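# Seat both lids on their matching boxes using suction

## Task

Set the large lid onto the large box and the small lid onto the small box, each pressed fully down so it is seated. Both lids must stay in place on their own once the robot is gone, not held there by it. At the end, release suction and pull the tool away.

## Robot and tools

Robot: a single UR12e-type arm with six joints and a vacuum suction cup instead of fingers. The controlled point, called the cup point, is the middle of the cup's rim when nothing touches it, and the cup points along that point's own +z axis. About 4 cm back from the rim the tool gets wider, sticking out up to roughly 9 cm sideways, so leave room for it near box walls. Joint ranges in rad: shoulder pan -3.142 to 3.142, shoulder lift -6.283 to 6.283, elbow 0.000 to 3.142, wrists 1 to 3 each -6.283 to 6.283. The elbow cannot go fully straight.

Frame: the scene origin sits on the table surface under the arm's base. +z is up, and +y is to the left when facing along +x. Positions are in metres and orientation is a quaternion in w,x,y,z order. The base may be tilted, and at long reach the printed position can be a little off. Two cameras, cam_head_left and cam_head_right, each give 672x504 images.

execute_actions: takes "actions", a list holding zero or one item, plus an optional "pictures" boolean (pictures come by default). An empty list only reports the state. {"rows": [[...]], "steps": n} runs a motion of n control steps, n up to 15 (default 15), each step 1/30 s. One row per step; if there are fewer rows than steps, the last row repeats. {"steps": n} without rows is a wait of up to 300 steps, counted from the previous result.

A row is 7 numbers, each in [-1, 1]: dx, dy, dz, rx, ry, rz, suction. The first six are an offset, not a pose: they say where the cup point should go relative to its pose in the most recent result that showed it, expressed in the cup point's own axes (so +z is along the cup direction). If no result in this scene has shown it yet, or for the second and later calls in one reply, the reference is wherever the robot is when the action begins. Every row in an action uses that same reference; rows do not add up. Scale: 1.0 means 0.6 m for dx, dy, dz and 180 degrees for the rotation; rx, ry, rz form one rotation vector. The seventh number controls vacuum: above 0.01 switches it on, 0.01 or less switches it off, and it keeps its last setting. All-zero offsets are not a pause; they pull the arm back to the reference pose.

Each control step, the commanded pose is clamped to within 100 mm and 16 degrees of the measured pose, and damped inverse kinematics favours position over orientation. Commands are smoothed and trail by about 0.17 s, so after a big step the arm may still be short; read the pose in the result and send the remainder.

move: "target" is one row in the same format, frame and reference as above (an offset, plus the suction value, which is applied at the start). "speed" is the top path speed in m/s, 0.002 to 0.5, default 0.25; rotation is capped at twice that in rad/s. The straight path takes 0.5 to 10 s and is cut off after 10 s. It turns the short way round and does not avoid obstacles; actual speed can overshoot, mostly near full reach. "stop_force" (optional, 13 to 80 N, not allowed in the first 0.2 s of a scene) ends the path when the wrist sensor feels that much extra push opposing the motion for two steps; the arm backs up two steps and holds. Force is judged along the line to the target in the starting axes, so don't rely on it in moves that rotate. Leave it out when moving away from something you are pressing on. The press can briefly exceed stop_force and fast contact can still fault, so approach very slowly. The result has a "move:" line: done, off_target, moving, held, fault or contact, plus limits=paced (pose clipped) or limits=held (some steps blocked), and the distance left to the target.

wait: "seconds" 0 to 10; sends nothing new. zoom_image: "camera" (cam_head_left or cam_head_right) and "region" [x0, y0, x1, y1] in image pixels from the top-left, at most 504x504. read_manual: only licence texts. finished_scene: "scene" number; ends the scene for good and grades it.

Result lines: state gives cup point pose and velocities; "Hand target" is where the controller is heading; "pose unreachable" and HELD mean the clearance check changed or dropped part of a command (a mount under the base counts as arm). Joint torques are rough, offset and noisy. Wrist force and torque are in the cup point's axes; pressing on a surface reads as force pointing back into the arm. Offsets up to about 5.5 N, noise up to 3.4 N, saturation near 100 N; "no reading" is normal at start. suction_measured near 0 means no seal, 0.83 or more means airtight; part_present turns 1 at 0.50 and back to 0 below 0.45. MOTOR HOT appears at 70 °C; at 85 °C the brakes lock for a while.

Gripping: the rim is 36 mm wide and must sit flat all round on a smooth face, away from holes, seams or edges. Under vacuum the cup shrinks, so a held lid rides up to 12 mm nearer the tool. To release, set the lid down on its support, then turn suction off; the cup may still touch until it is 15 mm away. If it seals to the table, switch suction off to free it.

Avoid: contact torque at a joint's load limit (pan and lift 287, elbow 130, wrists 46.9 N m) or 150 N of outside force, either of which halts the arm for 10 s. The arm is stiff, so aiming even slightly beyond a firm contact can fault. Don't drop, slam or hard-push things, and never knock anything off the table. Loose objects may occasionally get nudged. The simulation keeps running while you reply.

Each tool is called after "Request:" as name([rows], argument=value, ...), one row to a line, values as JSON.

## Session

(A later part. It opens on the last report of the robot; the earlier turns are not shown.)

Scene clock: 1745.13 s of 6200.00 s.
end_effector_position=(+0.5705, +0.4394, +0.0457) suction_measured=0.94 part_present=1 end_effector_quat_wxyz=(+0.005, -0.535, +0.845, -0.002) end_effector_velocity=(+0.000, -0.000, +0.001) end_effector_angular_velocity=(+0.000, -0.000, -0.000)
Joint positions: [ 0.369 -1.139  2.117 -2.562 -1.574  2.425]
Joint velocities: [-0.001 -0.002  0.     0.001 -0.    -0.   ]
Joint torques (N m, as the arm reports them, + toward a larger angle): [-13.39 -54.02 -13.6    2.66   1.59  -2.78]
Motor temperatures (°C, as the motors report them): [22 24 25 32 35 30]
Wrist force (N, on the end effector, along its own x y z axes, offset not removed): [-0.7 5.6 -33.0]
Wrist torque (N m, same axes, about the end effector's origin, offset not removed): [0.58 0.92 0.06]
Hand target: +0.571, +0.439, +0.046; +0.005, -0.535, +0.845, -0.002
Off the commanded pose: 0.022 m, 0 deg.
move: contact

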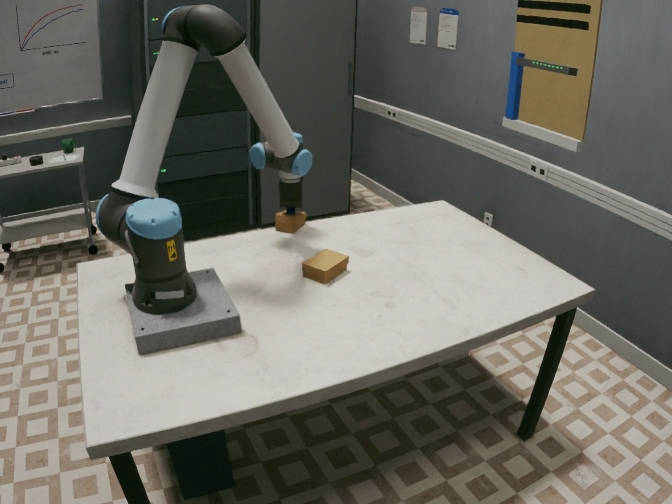

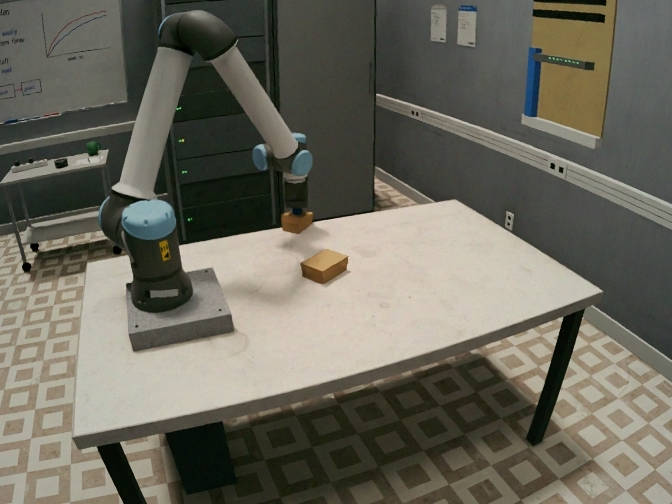

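Request:
move(target=[0.005,0,-0.002,0,0,0,1], speed=0.002)

Request:
move(target=[0,0,0.04,0,0,0,1], speed=0.003, stop_force=18)

Request:
zoom_image(camera="cam_head_left", region=[265,190,325,240])

Scene clock: 1757.03 s of 6200.00 s.
end_effector_position=(+0.5693, +0.4367, +0.0469) suction_measured=0.94 part_present=1 end_effector_quat_wxyz=(+0.005, -0.535, +0.845, -0.002) end_effector_velocity=(-0.001, -0.000, -0.000) end_effector_angular_velocity=(+0.001, +0.001, +0.000)
Joint positions: [ 0.366 -1.144  2.122 -2.562 -1.574  2.422]
Joint velocities: [-0.     0.     0.001 -0.     0.001 -0.   ]
Joint torques (N m, as the arm reports them, + toward a larger angle): [-15.92 -62.7  -16.79  -7.06   0.87  -2.69]
Motor temperatures (°C, as the motors report them): [22 24 25 32 35 30]
Wrist force (N, on the end effector, along its own x y z axes, offset not removed): [-2.3 -0.4 -16.3]
Wrist torque (N m, same axes, about the end effector's origin, offset not removed): [-0.32 0.32 0.45]
Hand target: +0.569, +0.437, +0.047; +0.005, -0.535, +0.845, -0.002
Off the commanded pose: 0.000 m, 0 deg.
After step 90, 7.10 s passed at rest.
move: done

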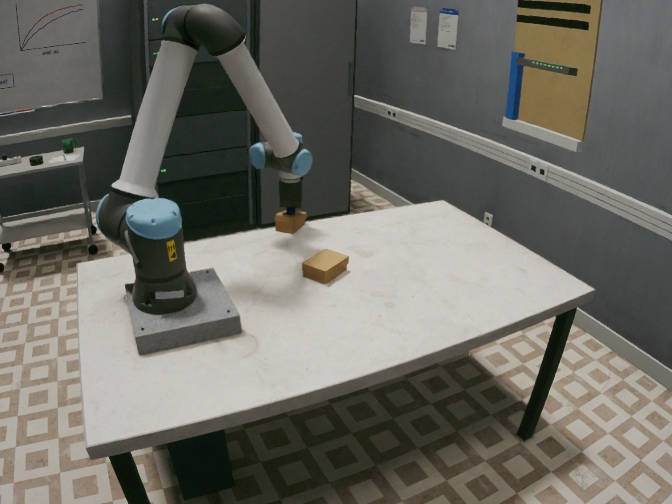

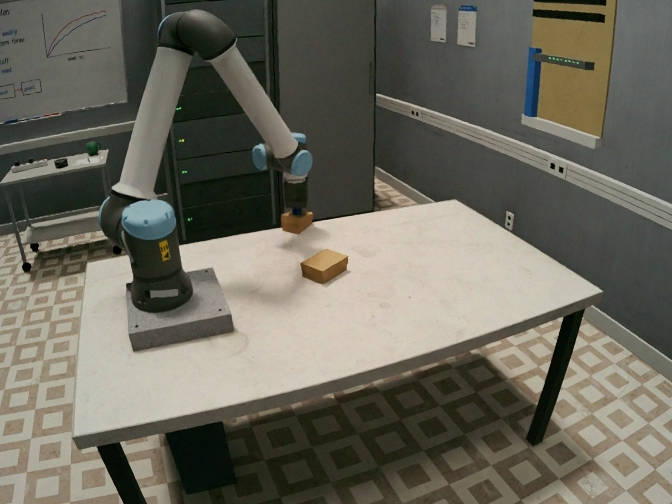

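Scene clock: 1757.87 s of 6200.00 s.
end_effector_position=(+0.5694, +0.4367, +0.0456) suction_measured=0.94 part_present=1 end_effector_quat_wxyz=(+0.005, -0.535, +0.845, -0.002) end_effector_velocity=(+0.001, +0.001, +0.000) end_effector_angular_velocity=(-0.000, +0.000, +0.001)
Joint positions: [ 0.366 -1.141  2.123 -2.565 -1.574  2.422]
Joint velocities: [ 0.     0.001 -0.002  0.001 -0.    -0.001]
Joint torques (N m, as the arm reports them, + toward a larger angle): [-13.97 -49.2  -11.64   3.15   1.16  -1.51]
Motor temperatures (°C, as the motors report them): [22 24 25 32 35 30]
Wrist force (N, on the end effector, along its own x y z axes, offset not removed): [1.8 5.4 -41.6]
Wrist torque (N m, same axes, about the end effector's origin, offset not removed): [0.35 0.77 0.17]
Hand target: +0.569, +0.437, +0.046; +0.005, -0.535, +0.845, -0.002
Off the commanded pose: 0.023 m, 0 deg.
move: contact

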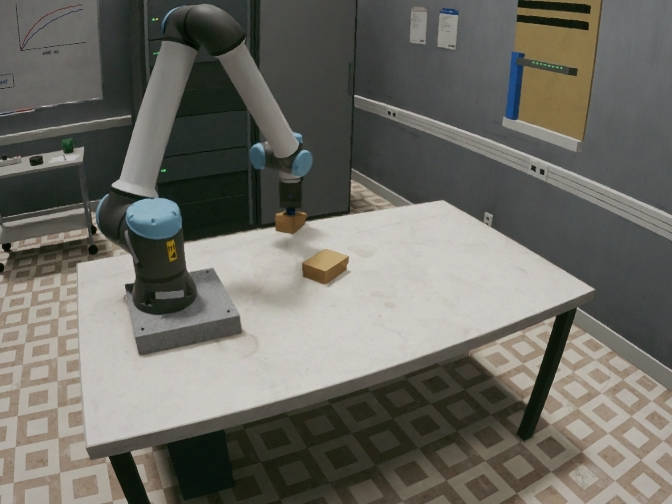

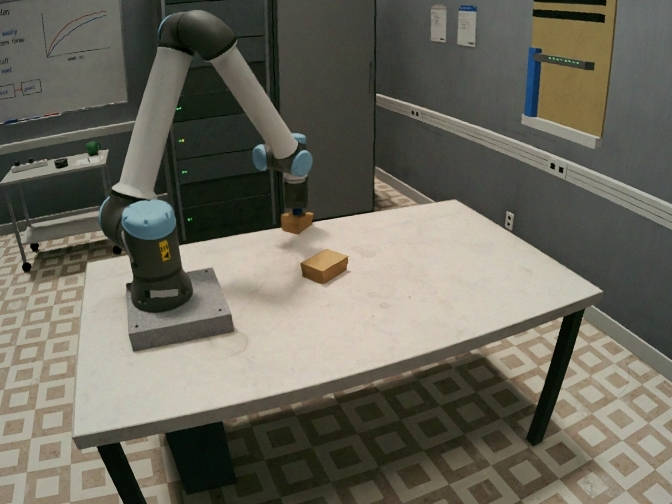

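Region (265, 190, 325, 240) of cam_head_left's 672x504 image, scaled by 8.400, with more detail than that image has.

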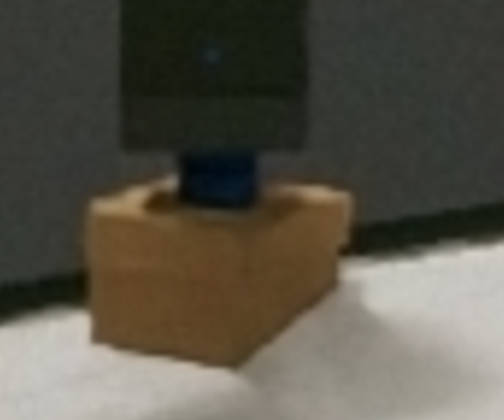

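Request:
move(target=[0,0,-0.024,0,0,0,1], speed=0.006)

Request:
move(target=[0.003,0,0,0,0,0,1], speed=0.004)

Request:
move(target=[0,0,0.06,0,0,0,1], speed=0.004, stop_force=13)

Request:
zoom_image(camera="cam_head_left", region=[265,190,325,240])

Scene clock: 1769.97 s of 6200.00 s.
end_effector_position=(+0.5692, +0.4367, +0.0598) suction_measured=0.94 part_present=1 end_effector_quat_wxyz=(+0.005, -0.535, +0.845, -0.002) end_effector_velocity=(+0.001, -0.000, +0.004) end_effector_angular_velocity=(+0.002, -0.003, -0.002)
Joint positions: [ 0.366 -1.164  2.119 -2.538 -1.574  2.422]
Joint velocities: [-0.001 -0.005 -0.001  0.003  0.001  0.001]
Joint torques (N m, as the arm reports them, + toward a larger angle): [ 12.38 -69.81 -34.63  -0.1    0.79   3.95]
Motor temperatures (°C, as the motors report them): [22 24 25 32 35 30]
Wrist force (N, on the end effector, along its own x y z axes, offset not removed): [3.9 0.0 -6.1]
Wrist torque (N m, same axes, about the end effector's origin, offset not removed): [0.01 -0.75 0.02]
Hand target: +0.569, +0.437, +0.060; +0.005, -0.535, +0.845, -0.002
Off the commanded pose: 0.000 m, 0 deg.
After step 90, 6.50 s passed at rest.
move: done

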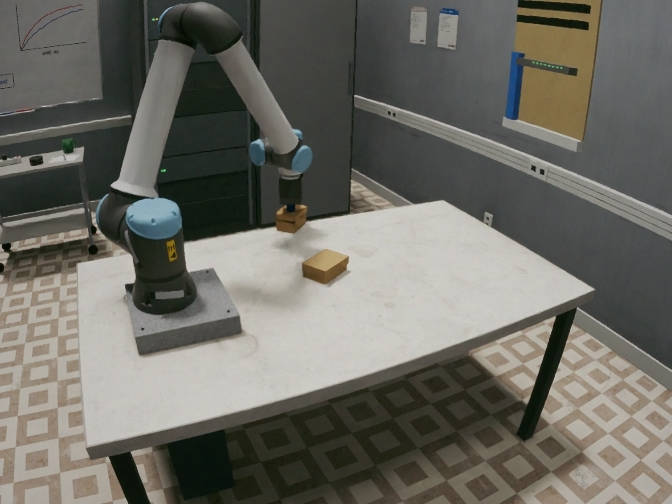

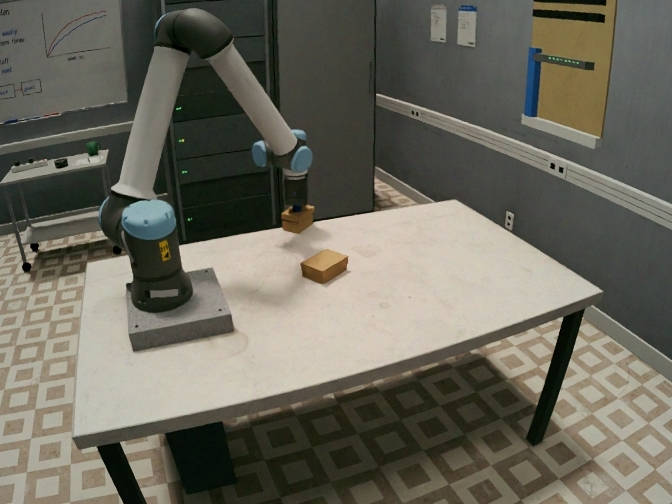

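Scene clock: 1770.67 s of 6200.00 s.
end_effector_position=(+0.5685, +0.4352, +0.0598) suction_measured=0.94 part_present=1 end_effector_quat_wxyz=(+0.005, -0.535, +0.845, -0.002) end_effector_velocity=(-0.001, -0.001, +0.001) end_effector_angular_velocity=(+0.001, -0.001, +0.001)
Joint positions: [ 0.364 -1.166  2.122 -2.54  -1.574  2.421]
Joint velocities: [-0.001 -0.003  0.002 -0.001  0.    -0.002]
Joint torques (N m, as the arm reports them, + toward a larger angle): [-16.71 -67.5  -22.61  -8.08   1.6   -2.8 ]
Motor temperatures (°C, as the motors report them): [22 24 25 32 35 30]
Wrist force (N, on the end effector, along its own x y z axes, offset not removed): [4.9 3.5 -9.6]
Wrist torque (N m, same axes, about the end effector's origin, offset not removed): [0.72 -1.17 0.13]
Hand target: +0.568, +0.435, +0.060; +0.005, -0.535, +0.845, -0.002
Off the commanded pose: 0.000 m, 0 deg.
move: done

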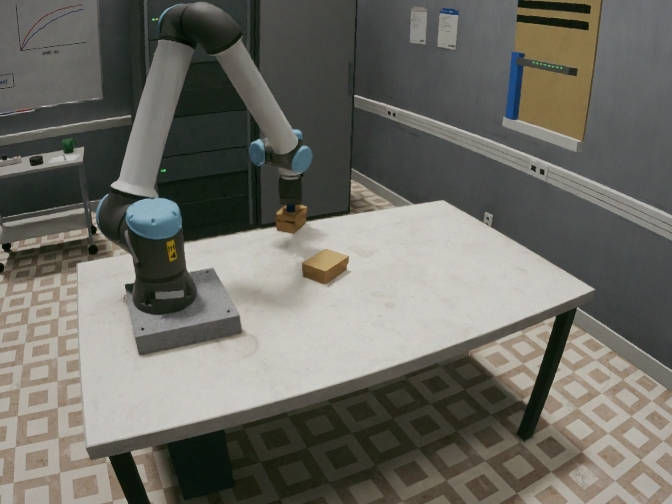

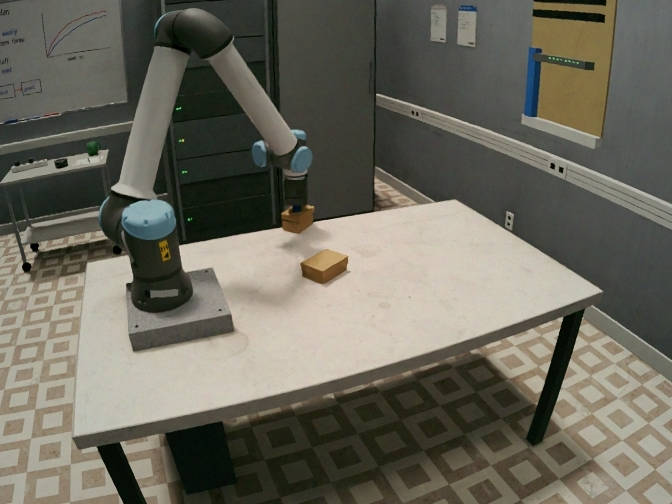

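Scene clock: 1773.70 s of 6200.00 s.
end_effector_position=(+0.5686, +0.4352, +0.0491) suction_measured=0.94 part_present=1 end_effector_quat_wxyz=(+0.006, -0.535, +0.845, -0.002) end_effector_velocity=(-0.000, -0.000, +0.001) end_effector_angular_velocity=(-0.001, +0.001, -0.001)
Joint positions: [ 0.364 -1.149  2.125 -2.56  -1.574  2.421]
Joint velocities: [-0.    -0.002 -0.     0.004 -0.001  0.001]
Joint torques (N m, as the arm reports them, + toward a larger angle): [ -2.31 -61.67 -22.06   1.32   1.37   0.69]
Motor temperatures (°C, as the motors report them): [22 24 25 32 35 30]
Wrist force (N, on the end effector, along its own x y z axes, offset not removed): [-4.4 -1.8 -15.4]
Wrist torque (N m, same axes, about the end effector's origin, offset not removed): [-0.31 0.65 0.17]
Hand target: +0.569, +0.435, +0.049; +0.006, -0.535, +0.845, -0.002
Off the commanded pose: 0.025 m, 0 deg.
move: contact

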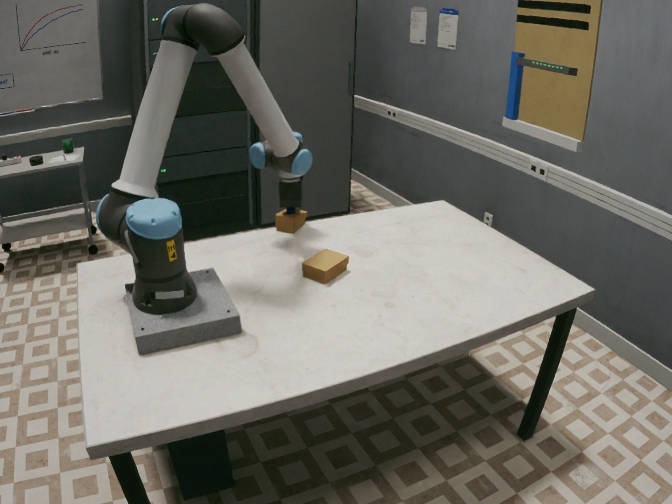

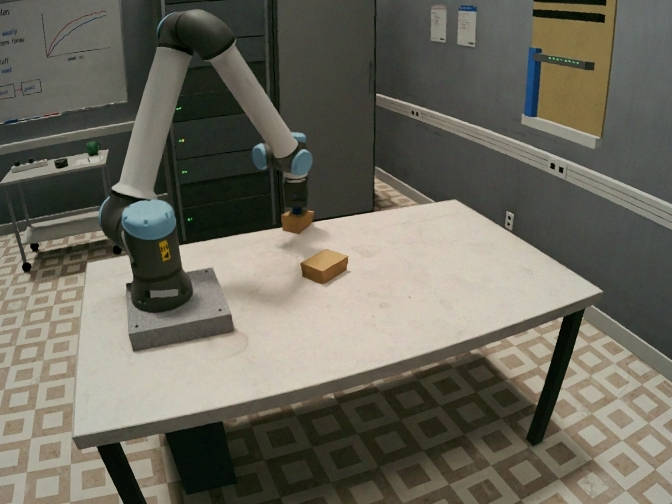

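Region (265, 190, 325, 240) of cam_head_left's 672x504 image, scaled by 8.400, with more detail than that image has.

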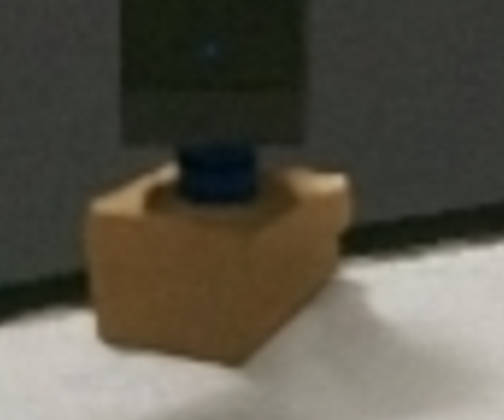

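Request:
move(target=[0,0,-0.03,0,0,0,1], speed=0.006)

Request:
move(target=[0.004,0,0,0,0,0,1], speed=0.004)

Request:
move(target=[0,0,0.06,0,0,0,1], speed=0.004, stop_force=13)

Request:
zoom_image(camera="cam_head_left", region=[265,190,325,240])

Scene clock: 1783.73 s of 6200.00 s.
end_effector_position=(+0.5684, +0.4351, +0.0669) suction_measured=0.94 part_present=1 end_effector_quat_wxyz=(+0.006, -0.535, +0.845, -0.002) end_effector_velocity=(-0.001, +0.000, +0.002) end_effector_angular_velocity=(-0.001, -0.000, -0.000)
Joint positions: [ 0.365 -1.177  2.119 -2.526 -1.574  2.421]
Joint velocities: [ 0.001 -0.003  0.     0.003 -0.001  0.001]
Joint torques (N m, as the arm reports them, + toward a larger angle): [ 12.   -71.51 -35.89  -0.04   1.31   3.73]
Motor temperatures (°C, as the motors report them): [22 24 25 32 35 30]
Wrist force (N, on the end effector, along its own x y z axes, offset not removed): [3.5 0.9 -6.6]
Wrist torque (N m, same axes, about the end effector's origin, offset not removed): [0.20 -0.57 0.22]
Hand target: +0.568, +0.435, +0.067; +0.006, -0.535, +0.845, -0.002
Off the commanded pose: 0.000 m, 0 deg.
After step 90, 3.87 s passed at rest.
move: done

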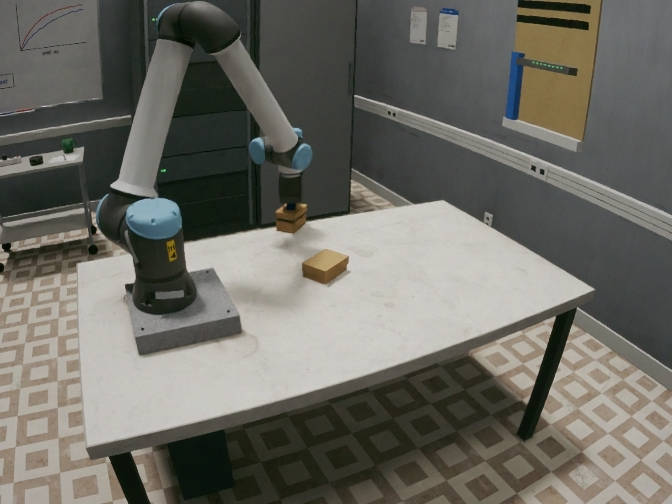

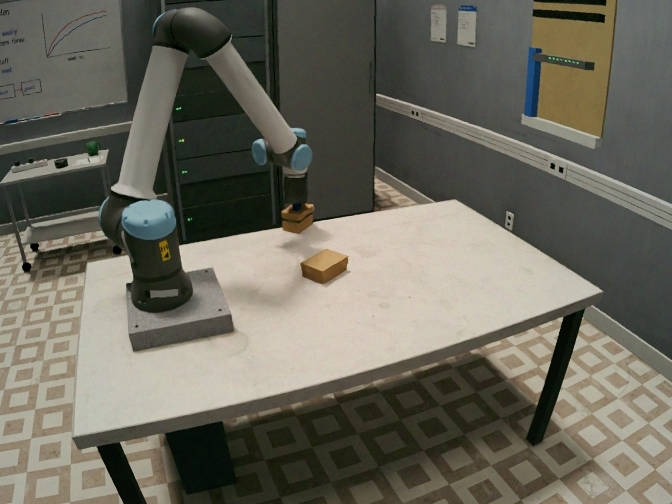

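Scene clock: 1784.57 s of 6200.00 s.
end_effector_position=(+0.5675, +0.4331, +0.0669) suction_measured=0.94 part_present=1 end_effector_quat_wxyz=(+0.006, -0.535, +0.845, -0.002) end_effector_velocity=(-0.000, -0.001, +0.001) end_effector_angular_velocity=(+0.001, -0.001, +0.001)
Joint positions: [ 0.362 -1.179  2.123 -2.528 -1.574  2.418]
Joint velocities: [-0.001 -0.002  0.002 -0.001  0.001 -0.002]
Joint torques (N m, as the arm reports them, + toward a larger angle): [-16.48 -70.74 -22.83  -8.05   1.64  -2.84]
Motor temperatures (°C, as the motors report them): [22 24 25 32 35 30]
Wrist force (N, on the end effector, along its own x y z axes, offset not removed): [-1.1 1.1 -5.4]
Wrist torque (N m, same axes, about the end effector's origin, offset not removed): [0.13 -0.02 0.18]
Hand target: +0.567, +0.433, +0.067; +0.006, -0.535, +0.845, -0.002
Off the commanded pose: 0.000 m, 0 deg.
move: done

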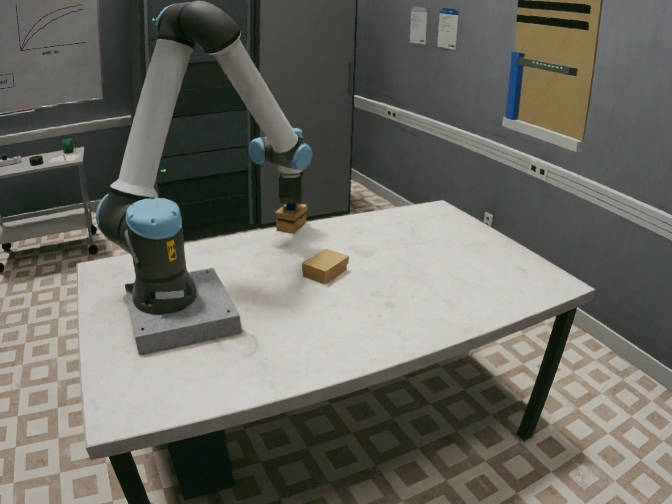

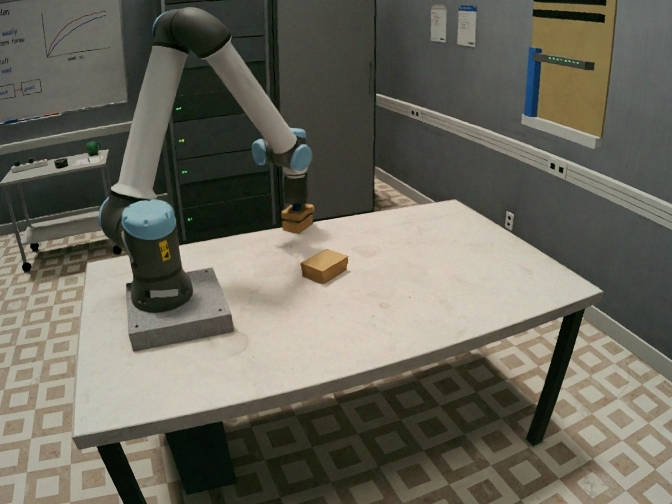

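Scene clock: 1788.03 s of 6200.00 s.
end_effector_position=(+0.5677, +0.4332, +0.0547) suction_measured=0.94 part_present=1 end_effector_quat_wxyz=(+0.006, -0.535, +0.845, -0.002) end_effector_velocity=(-0.001, -0.001, -0.001) end_effector_angular_velocity=(-0.002, +0.004, -0.002)
Joint positions: [ 0.362 -1.16   2.127 -2.551 -1.574  2.418]
Joint velocities: [-0.     0.     0.001  0.004 -0.     0.001]
Joint torques (N m, as the arm reports them, + toward a larger angle): [ -3.84 -56.51 -17.59   2.2    1.86   0.85]
Motor temperatures (°C, as the motors report them): [22 24 25 32 35 30]
Wrist force (N, on the end effector, along its own x y z axes, offset not removed): [4.2 -3.7 -29.4]
Wrist torque (N m, same axes, about the end effector's origin, offset not removed): [-0.53 -0.18 0.17]
Hand target: +0.568, +0.433, +0.055; +0.006, -0.535, +0.845, -0.002
Off the commanded pose: 0.024 m, 0 deg.
move: contact

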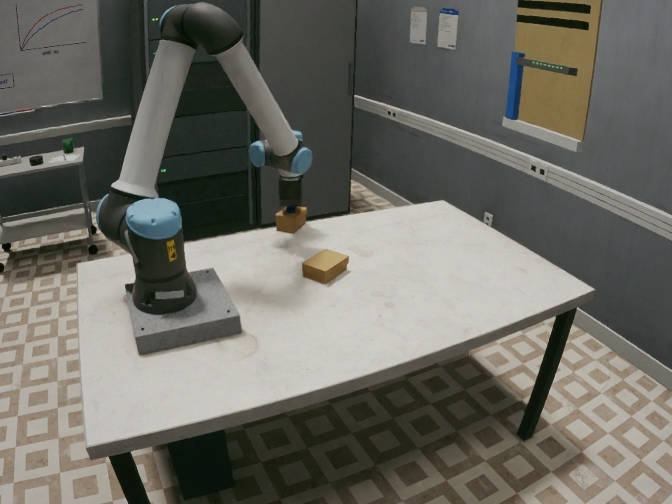

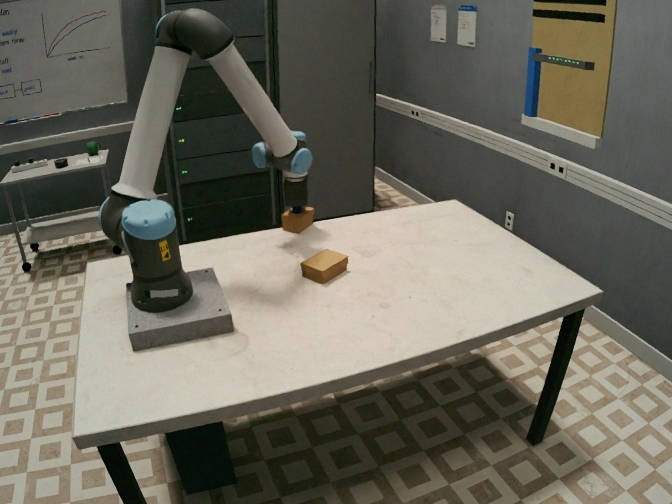

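Region (265, 190, 325, 240) of cam_head_left's 672x504 image, scaled by 8.400, with more detail than that image has.

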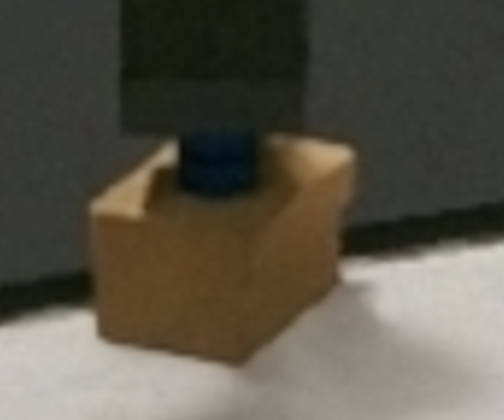

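Request:
move(target=[0,0,-0.02,0,0,0,1], speed=0.006)

Request:
move(target=[-0.002,0.0007,0,0,0,0,1], speed=0.004)

Request:
move(target=[0,0,0.06,0,0,0,1], speed=0.004, stop_force=13)

Request:
zoom_image(camera="cam_head_left", region=[265,190,325,240])

Scene clock: 1800.57 s of 6200.00 s.
end_effector_position=(+0.5675, +0.4331, +0.0664) suction_measured=0.94 part_present=1 end_effector_quat_wxyz=(+0.006, -0.535, +0.845, -0.002) end_effector_velocity=(-0.000, -0.001, +0.001) end_effector_angular_velocity=(-0.000, +0.001, +0.000)
Joint positions: [ 0.362 -1.179  2.124 -2.529 -1.574  2.418]
Joint velocities: [-0.001 -0.002 -0.     0.003  0.    -0.001]
Joint torques (N m, as the arm reports them, + toward a larger angle): [ 12.29 -67.04 -35.85  -0.09   2.05   3.56]
Motor temperatures (°C, as the motors report them): [22 24 25 32 35 30]
Wrist force (N, on the end effector, along its own x y z axes, offset not removed): [-2.4 -0.1 -4.0]
Wrist torque (N m, same axes, about the end effector's origin, offset not removed): [-0.15 0.32 0.06]
Hand target: +0.568, +0.433, +0.067; +0.006, -0.535, +0.845, -0.002
Off the commanded pose: 0.000 m, 0 deg.
After step 90, 7.33 s passed at rest.
move: done

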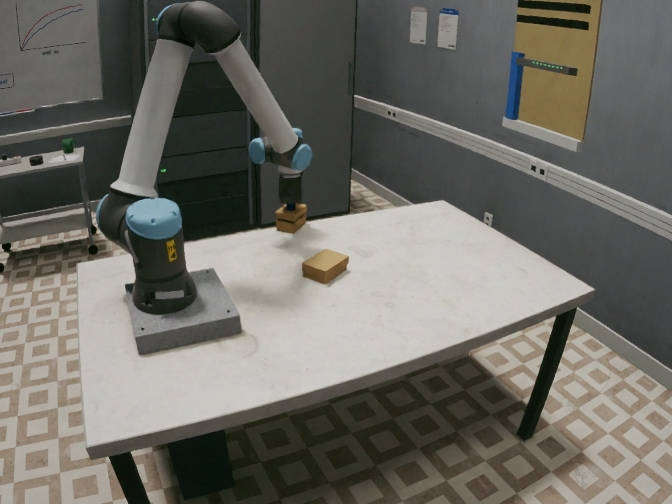

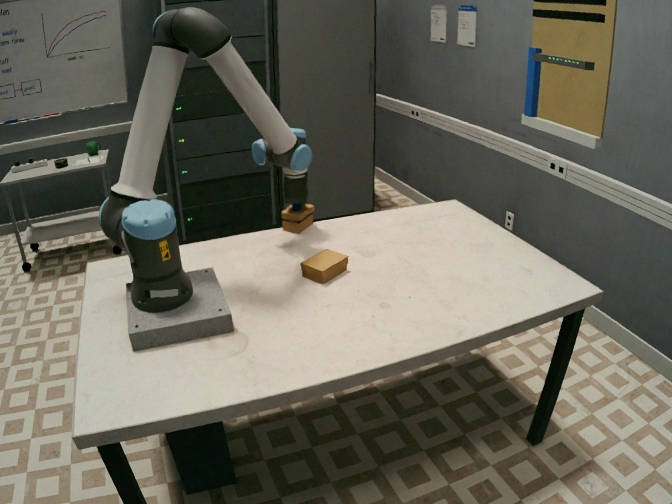

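Scene clock: 1801.27 s of 6200.00 s.
end_effector_position=(+0.5677, +0.4343, +0.0665) suction_measured=0.94 part_present=1 end_effector_quat_wxyz=(+0.006, -0.535, +0.845, -0.002) end_effector_velocity=(-0.001, +0.000, -0.001) end_effector_angular_velocity=(-0.001, +0.002, +0.001)
Joint positions: [ 0.364 -1.178  2.122 -2.529 -1.574  2.42 ]
Joint velocities: [ 0.001  0.002 -0.     0.001 -0.    -0.   ]
Joint torques (N m, as the arm reports them, + toward a larger angle): [ 10.85 -49.21 -35.36  -0.14   0.98   3.4 ]
Motor temperatures (°C, as the motors report them): [22 24 25 32 35 30]
Wrist force (N, on the end effector, along its own x y z axes, offset not removed): [-1.0 -1.7 -9.2]
Wrist torque (N m, same axes, about the end effector's origin, offset not removed): [-0.12 0.13 0.25]
Hand target: +0.568, +0.434, +0.066; +0.006, -0.535, +0.845, -0.002
Off the commanded pose: 0.000 m, 0 deg.
move: done

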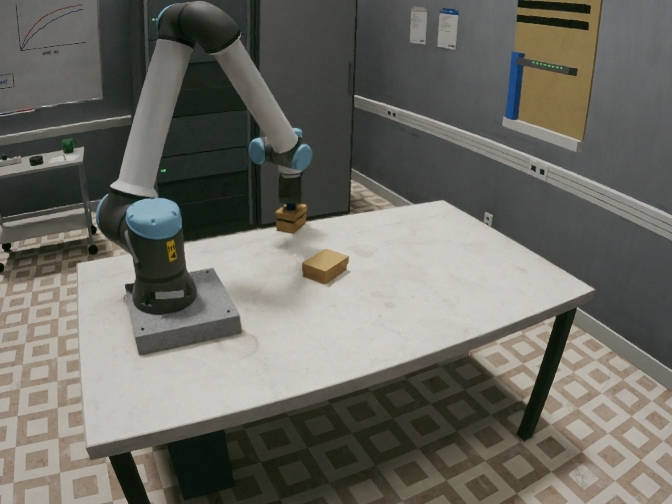

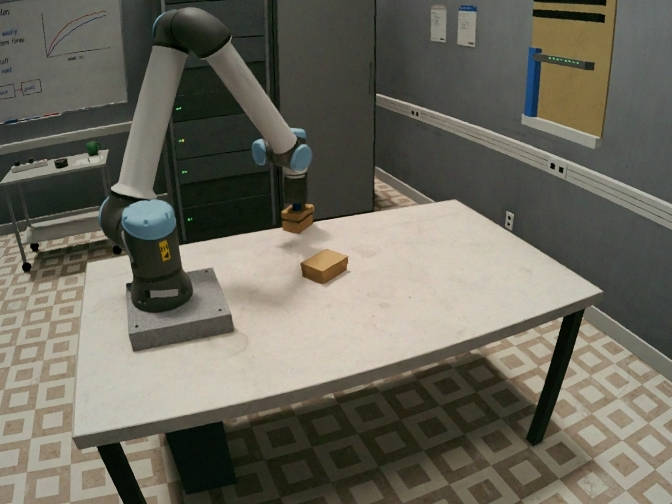

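Scene clock: 1806.73 s of 6200.00 s.
end_effector_position=(+0.5680, +0.4344, +0.0462) suction_measured=0.94 part_present=1 end_effector_quat_wxyz=(+0.006, -0.535, +0.845, -0.002) end_effector_velocity=(+0.000, +0.001, +0.002) end_effector_angular_velocity=(+0.001, +0.000, +0.000)
Joint positions: [ 0.364 -1.145  2.128 -2.567 -1.574  2.42 ]
Joint velocities: [ 0.    -0.003 -0.001  0.004  0.001  0.   ]
Joint torques (N m, as the arm reports them, + toward a larger angle): [-16.76 -57.55 -13.46   2.55   1.03  -2.87]
Motor temperatures (°C, as the motors report them): [22 24 25 32 35 30]
Wrist force (N, on the end effector, along its own x y z axes, offset not removed): [-5.2 3.0 -29.7]
Wrist torque (N m, same axes, about the end effector's origin, offset not removed): [0.71 1.19 0.19]
Hand target: +0.568, +0.434, +0.046; +0.006, -0.535, +0.845, -0.002
Off the commanded pose: 0.016 m, 0 deg.
move: contact

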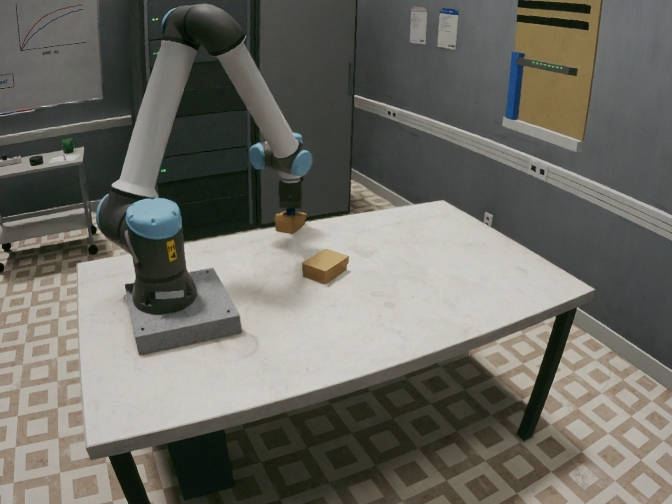

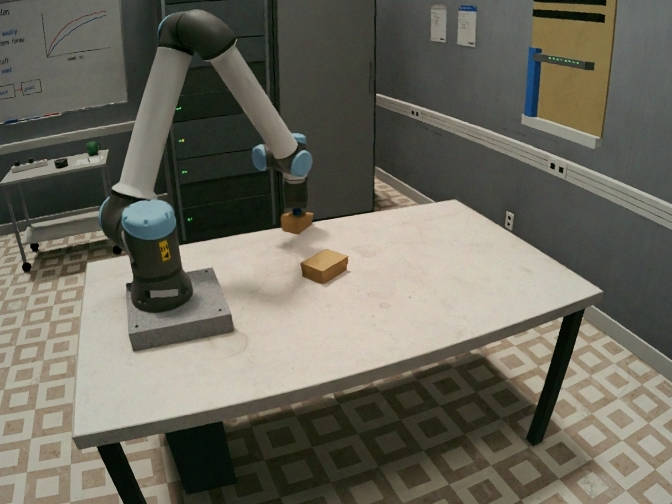

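Region (265, 190, 325, 240) of cam_head_left's 672x504 image, scaled by 8.400, with more detail than that image has.

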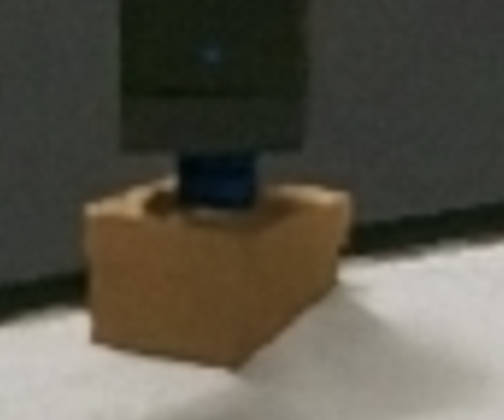

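Request:
move(target=[0,0,-0.034,0,0,0,1], speed=0.006)

Request:
move(target=[0.0011,0,0,0,0,0,1], speed=0.003)

Request:
move(target=[0,0,0.06,0,0,0,1], speed=0.004, stop_force=13)

Request:
zoom_image(camera="cam_head_left", region=[265,190,325,240])

Scene clock: 1817.37 s of 6200.00 s.
end_effector_position=(+0.5677, +0.4343, +0.0664) suction_measured=0.94 part_present=1 end_effector_quat_wxyz=(+0.006, -0.535, +0.845, -0.002) end_effector_velocity=(+0.001, +0.000, +0.002) end_effector_angular_velocity=(+0.001, -0.001, +0.000)
Joint positions: [ 0.364 -1.177  2.122 -2.529 -1.574  2.42 ]
Joint velocities: [-0.    -0.003 -0.002  0.003  0.    -0.001]
Joint torques (N m, as the arm reports them, + toward a larger angle): [ 11.81 -70.46 -35.54  -0.38   0.95   3.74]
Motor temperatures (°C, as the motors report them): [22 24 25 32 35 30]
Wrist force (N, on the end effector, along its own x y z axes, offset not removed): [-5.6 2.2 -0.6]
Wrist torque (N m, same axes, about the end effector's origin, offset not removed): [0.70 0.66 0.11]
Hand target: +0.568, +0.434, +0.067; +0.006, -0.535, +0.845, -0.002
Off the commanded pose: 0.000 m, 0 deg.
After step 90, 4.03 s passed at rest.
move: done

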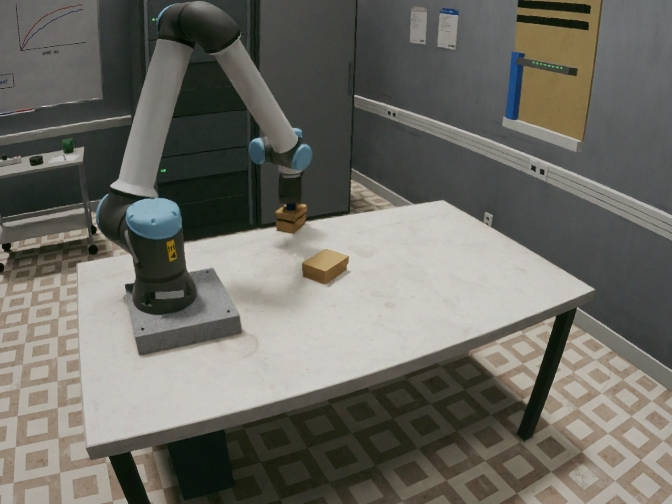

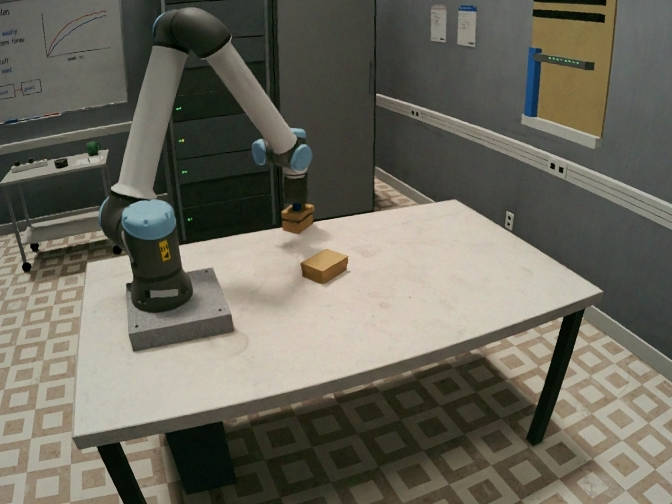

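Scene clock: 1818.07 s of 6200.00 s.
end_effector_position=(+0.5675, +0.4338, +0.0664) suction_measured=0.94 part_present=1 end_effector_quat_wxyz=(+0.006, -0.535, +0.845, -0.002) end_effector_velocity=(-0.000, -0.000, -0.000) end_effector_angular_velocity=(-0.000, -0.000, -0.000)
Joint positions: [ 0.363 -1.178  2.123 -2.529 -1.574  2.419]
Joint velocities: [-0.    -0.     0.001 -0.    -0.001  0.   ]
Joint torques (N m, as the arm reports them, + toward a larger angle): [-16.19 -69.67 -22.75  -8.1    1.25  -2.51]
Motor temperatures (°C, as the motors report them): [22 24 25 32 35 30]
Wrist force (N, on the end effector, along its own x y z axes, offset not removed): [-2.2 -2.0 -4.5]
Wrist torque (N m, same axes, about the end effector's origin, offset not removed): [-0.30 0.21 0.27]
Hand target: +0.567, +0.434, +0.066; +0.006, -0.535, +0.845, -0.002
Off the commanded pose: 0.000 m, 0 deg.
move: done

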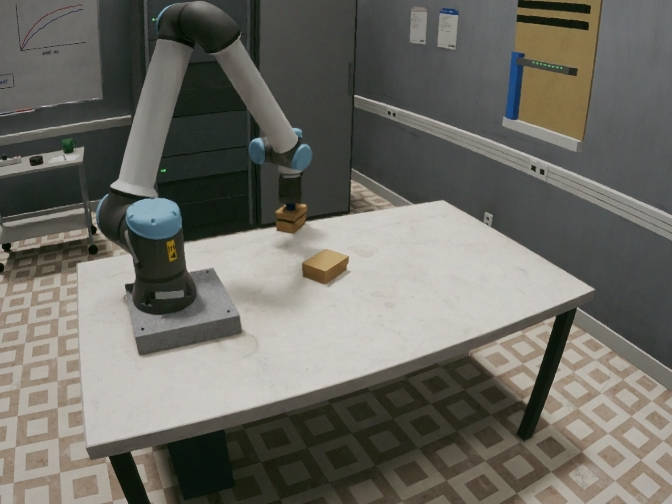

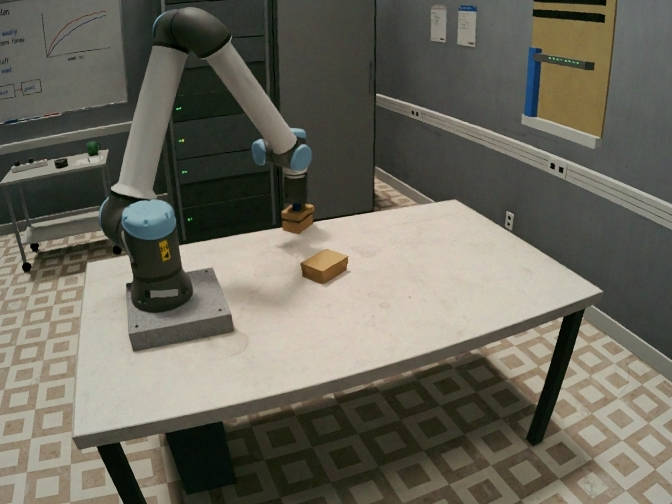

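Scene clock: 1822.70 s of 6200.00 s.
end_effector_position=(+0.5677, +0.4339, +0.0494) suction_measured=0.94 part_present=1 end_effector_quat_wxyz=(+0.006, -0.535, +0.845, -0.002) end_effector_velocity=(-0.001, -0.000, +0.000) end_effector_angular_velocity=(-0.001, +0.002, +0.000)
Joint positions: [ 0.363 -1.151  2.128 -2.561 -1.574  2.419]
Joint velocities: [-0.    -0.001 -0.     0.004 -0.001 -0.   ]
Joint torques (N m, as the arm reports them, + toward a larger angle): [-16.04 -60.96 -20.1    1.21   1.48  -2.67]
Motor temperatures (°C, as the motors report them): [22 24 25 32 35 30]
Wrist force (N, on the end effector, along its own x y z axes, offset not removed): [-4.2 2.1 -14.3]
Wrist torque (N m, same axes, about the end effector's origin, offset not removed): [0.43 0.69 0.15]
Hand target: +0.568, +0.434, +0.050; +0.006, -0.535, +0.845, -0.002
Off the commanded pose: 0.019 m, 0 deg.
move: contact

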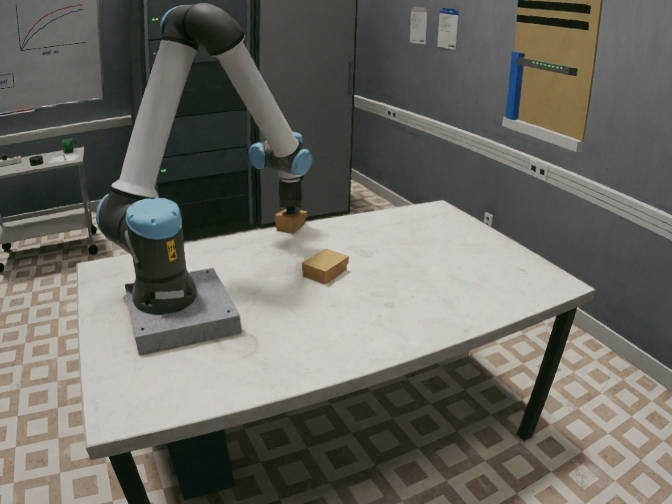

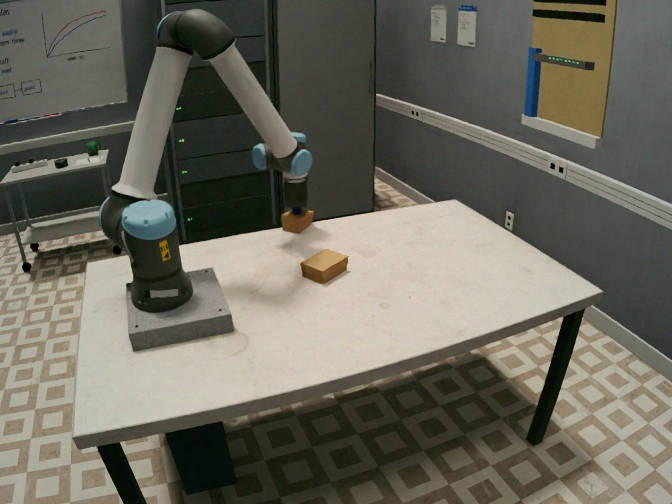

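Region (265, 190, 325, 240) of cam_head_left's 672x504 image, scaled by 8.400, with more detail than that image has.

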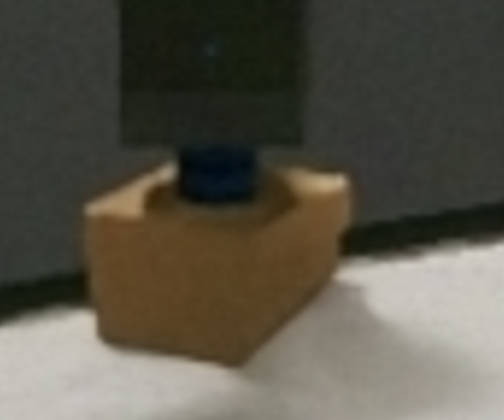

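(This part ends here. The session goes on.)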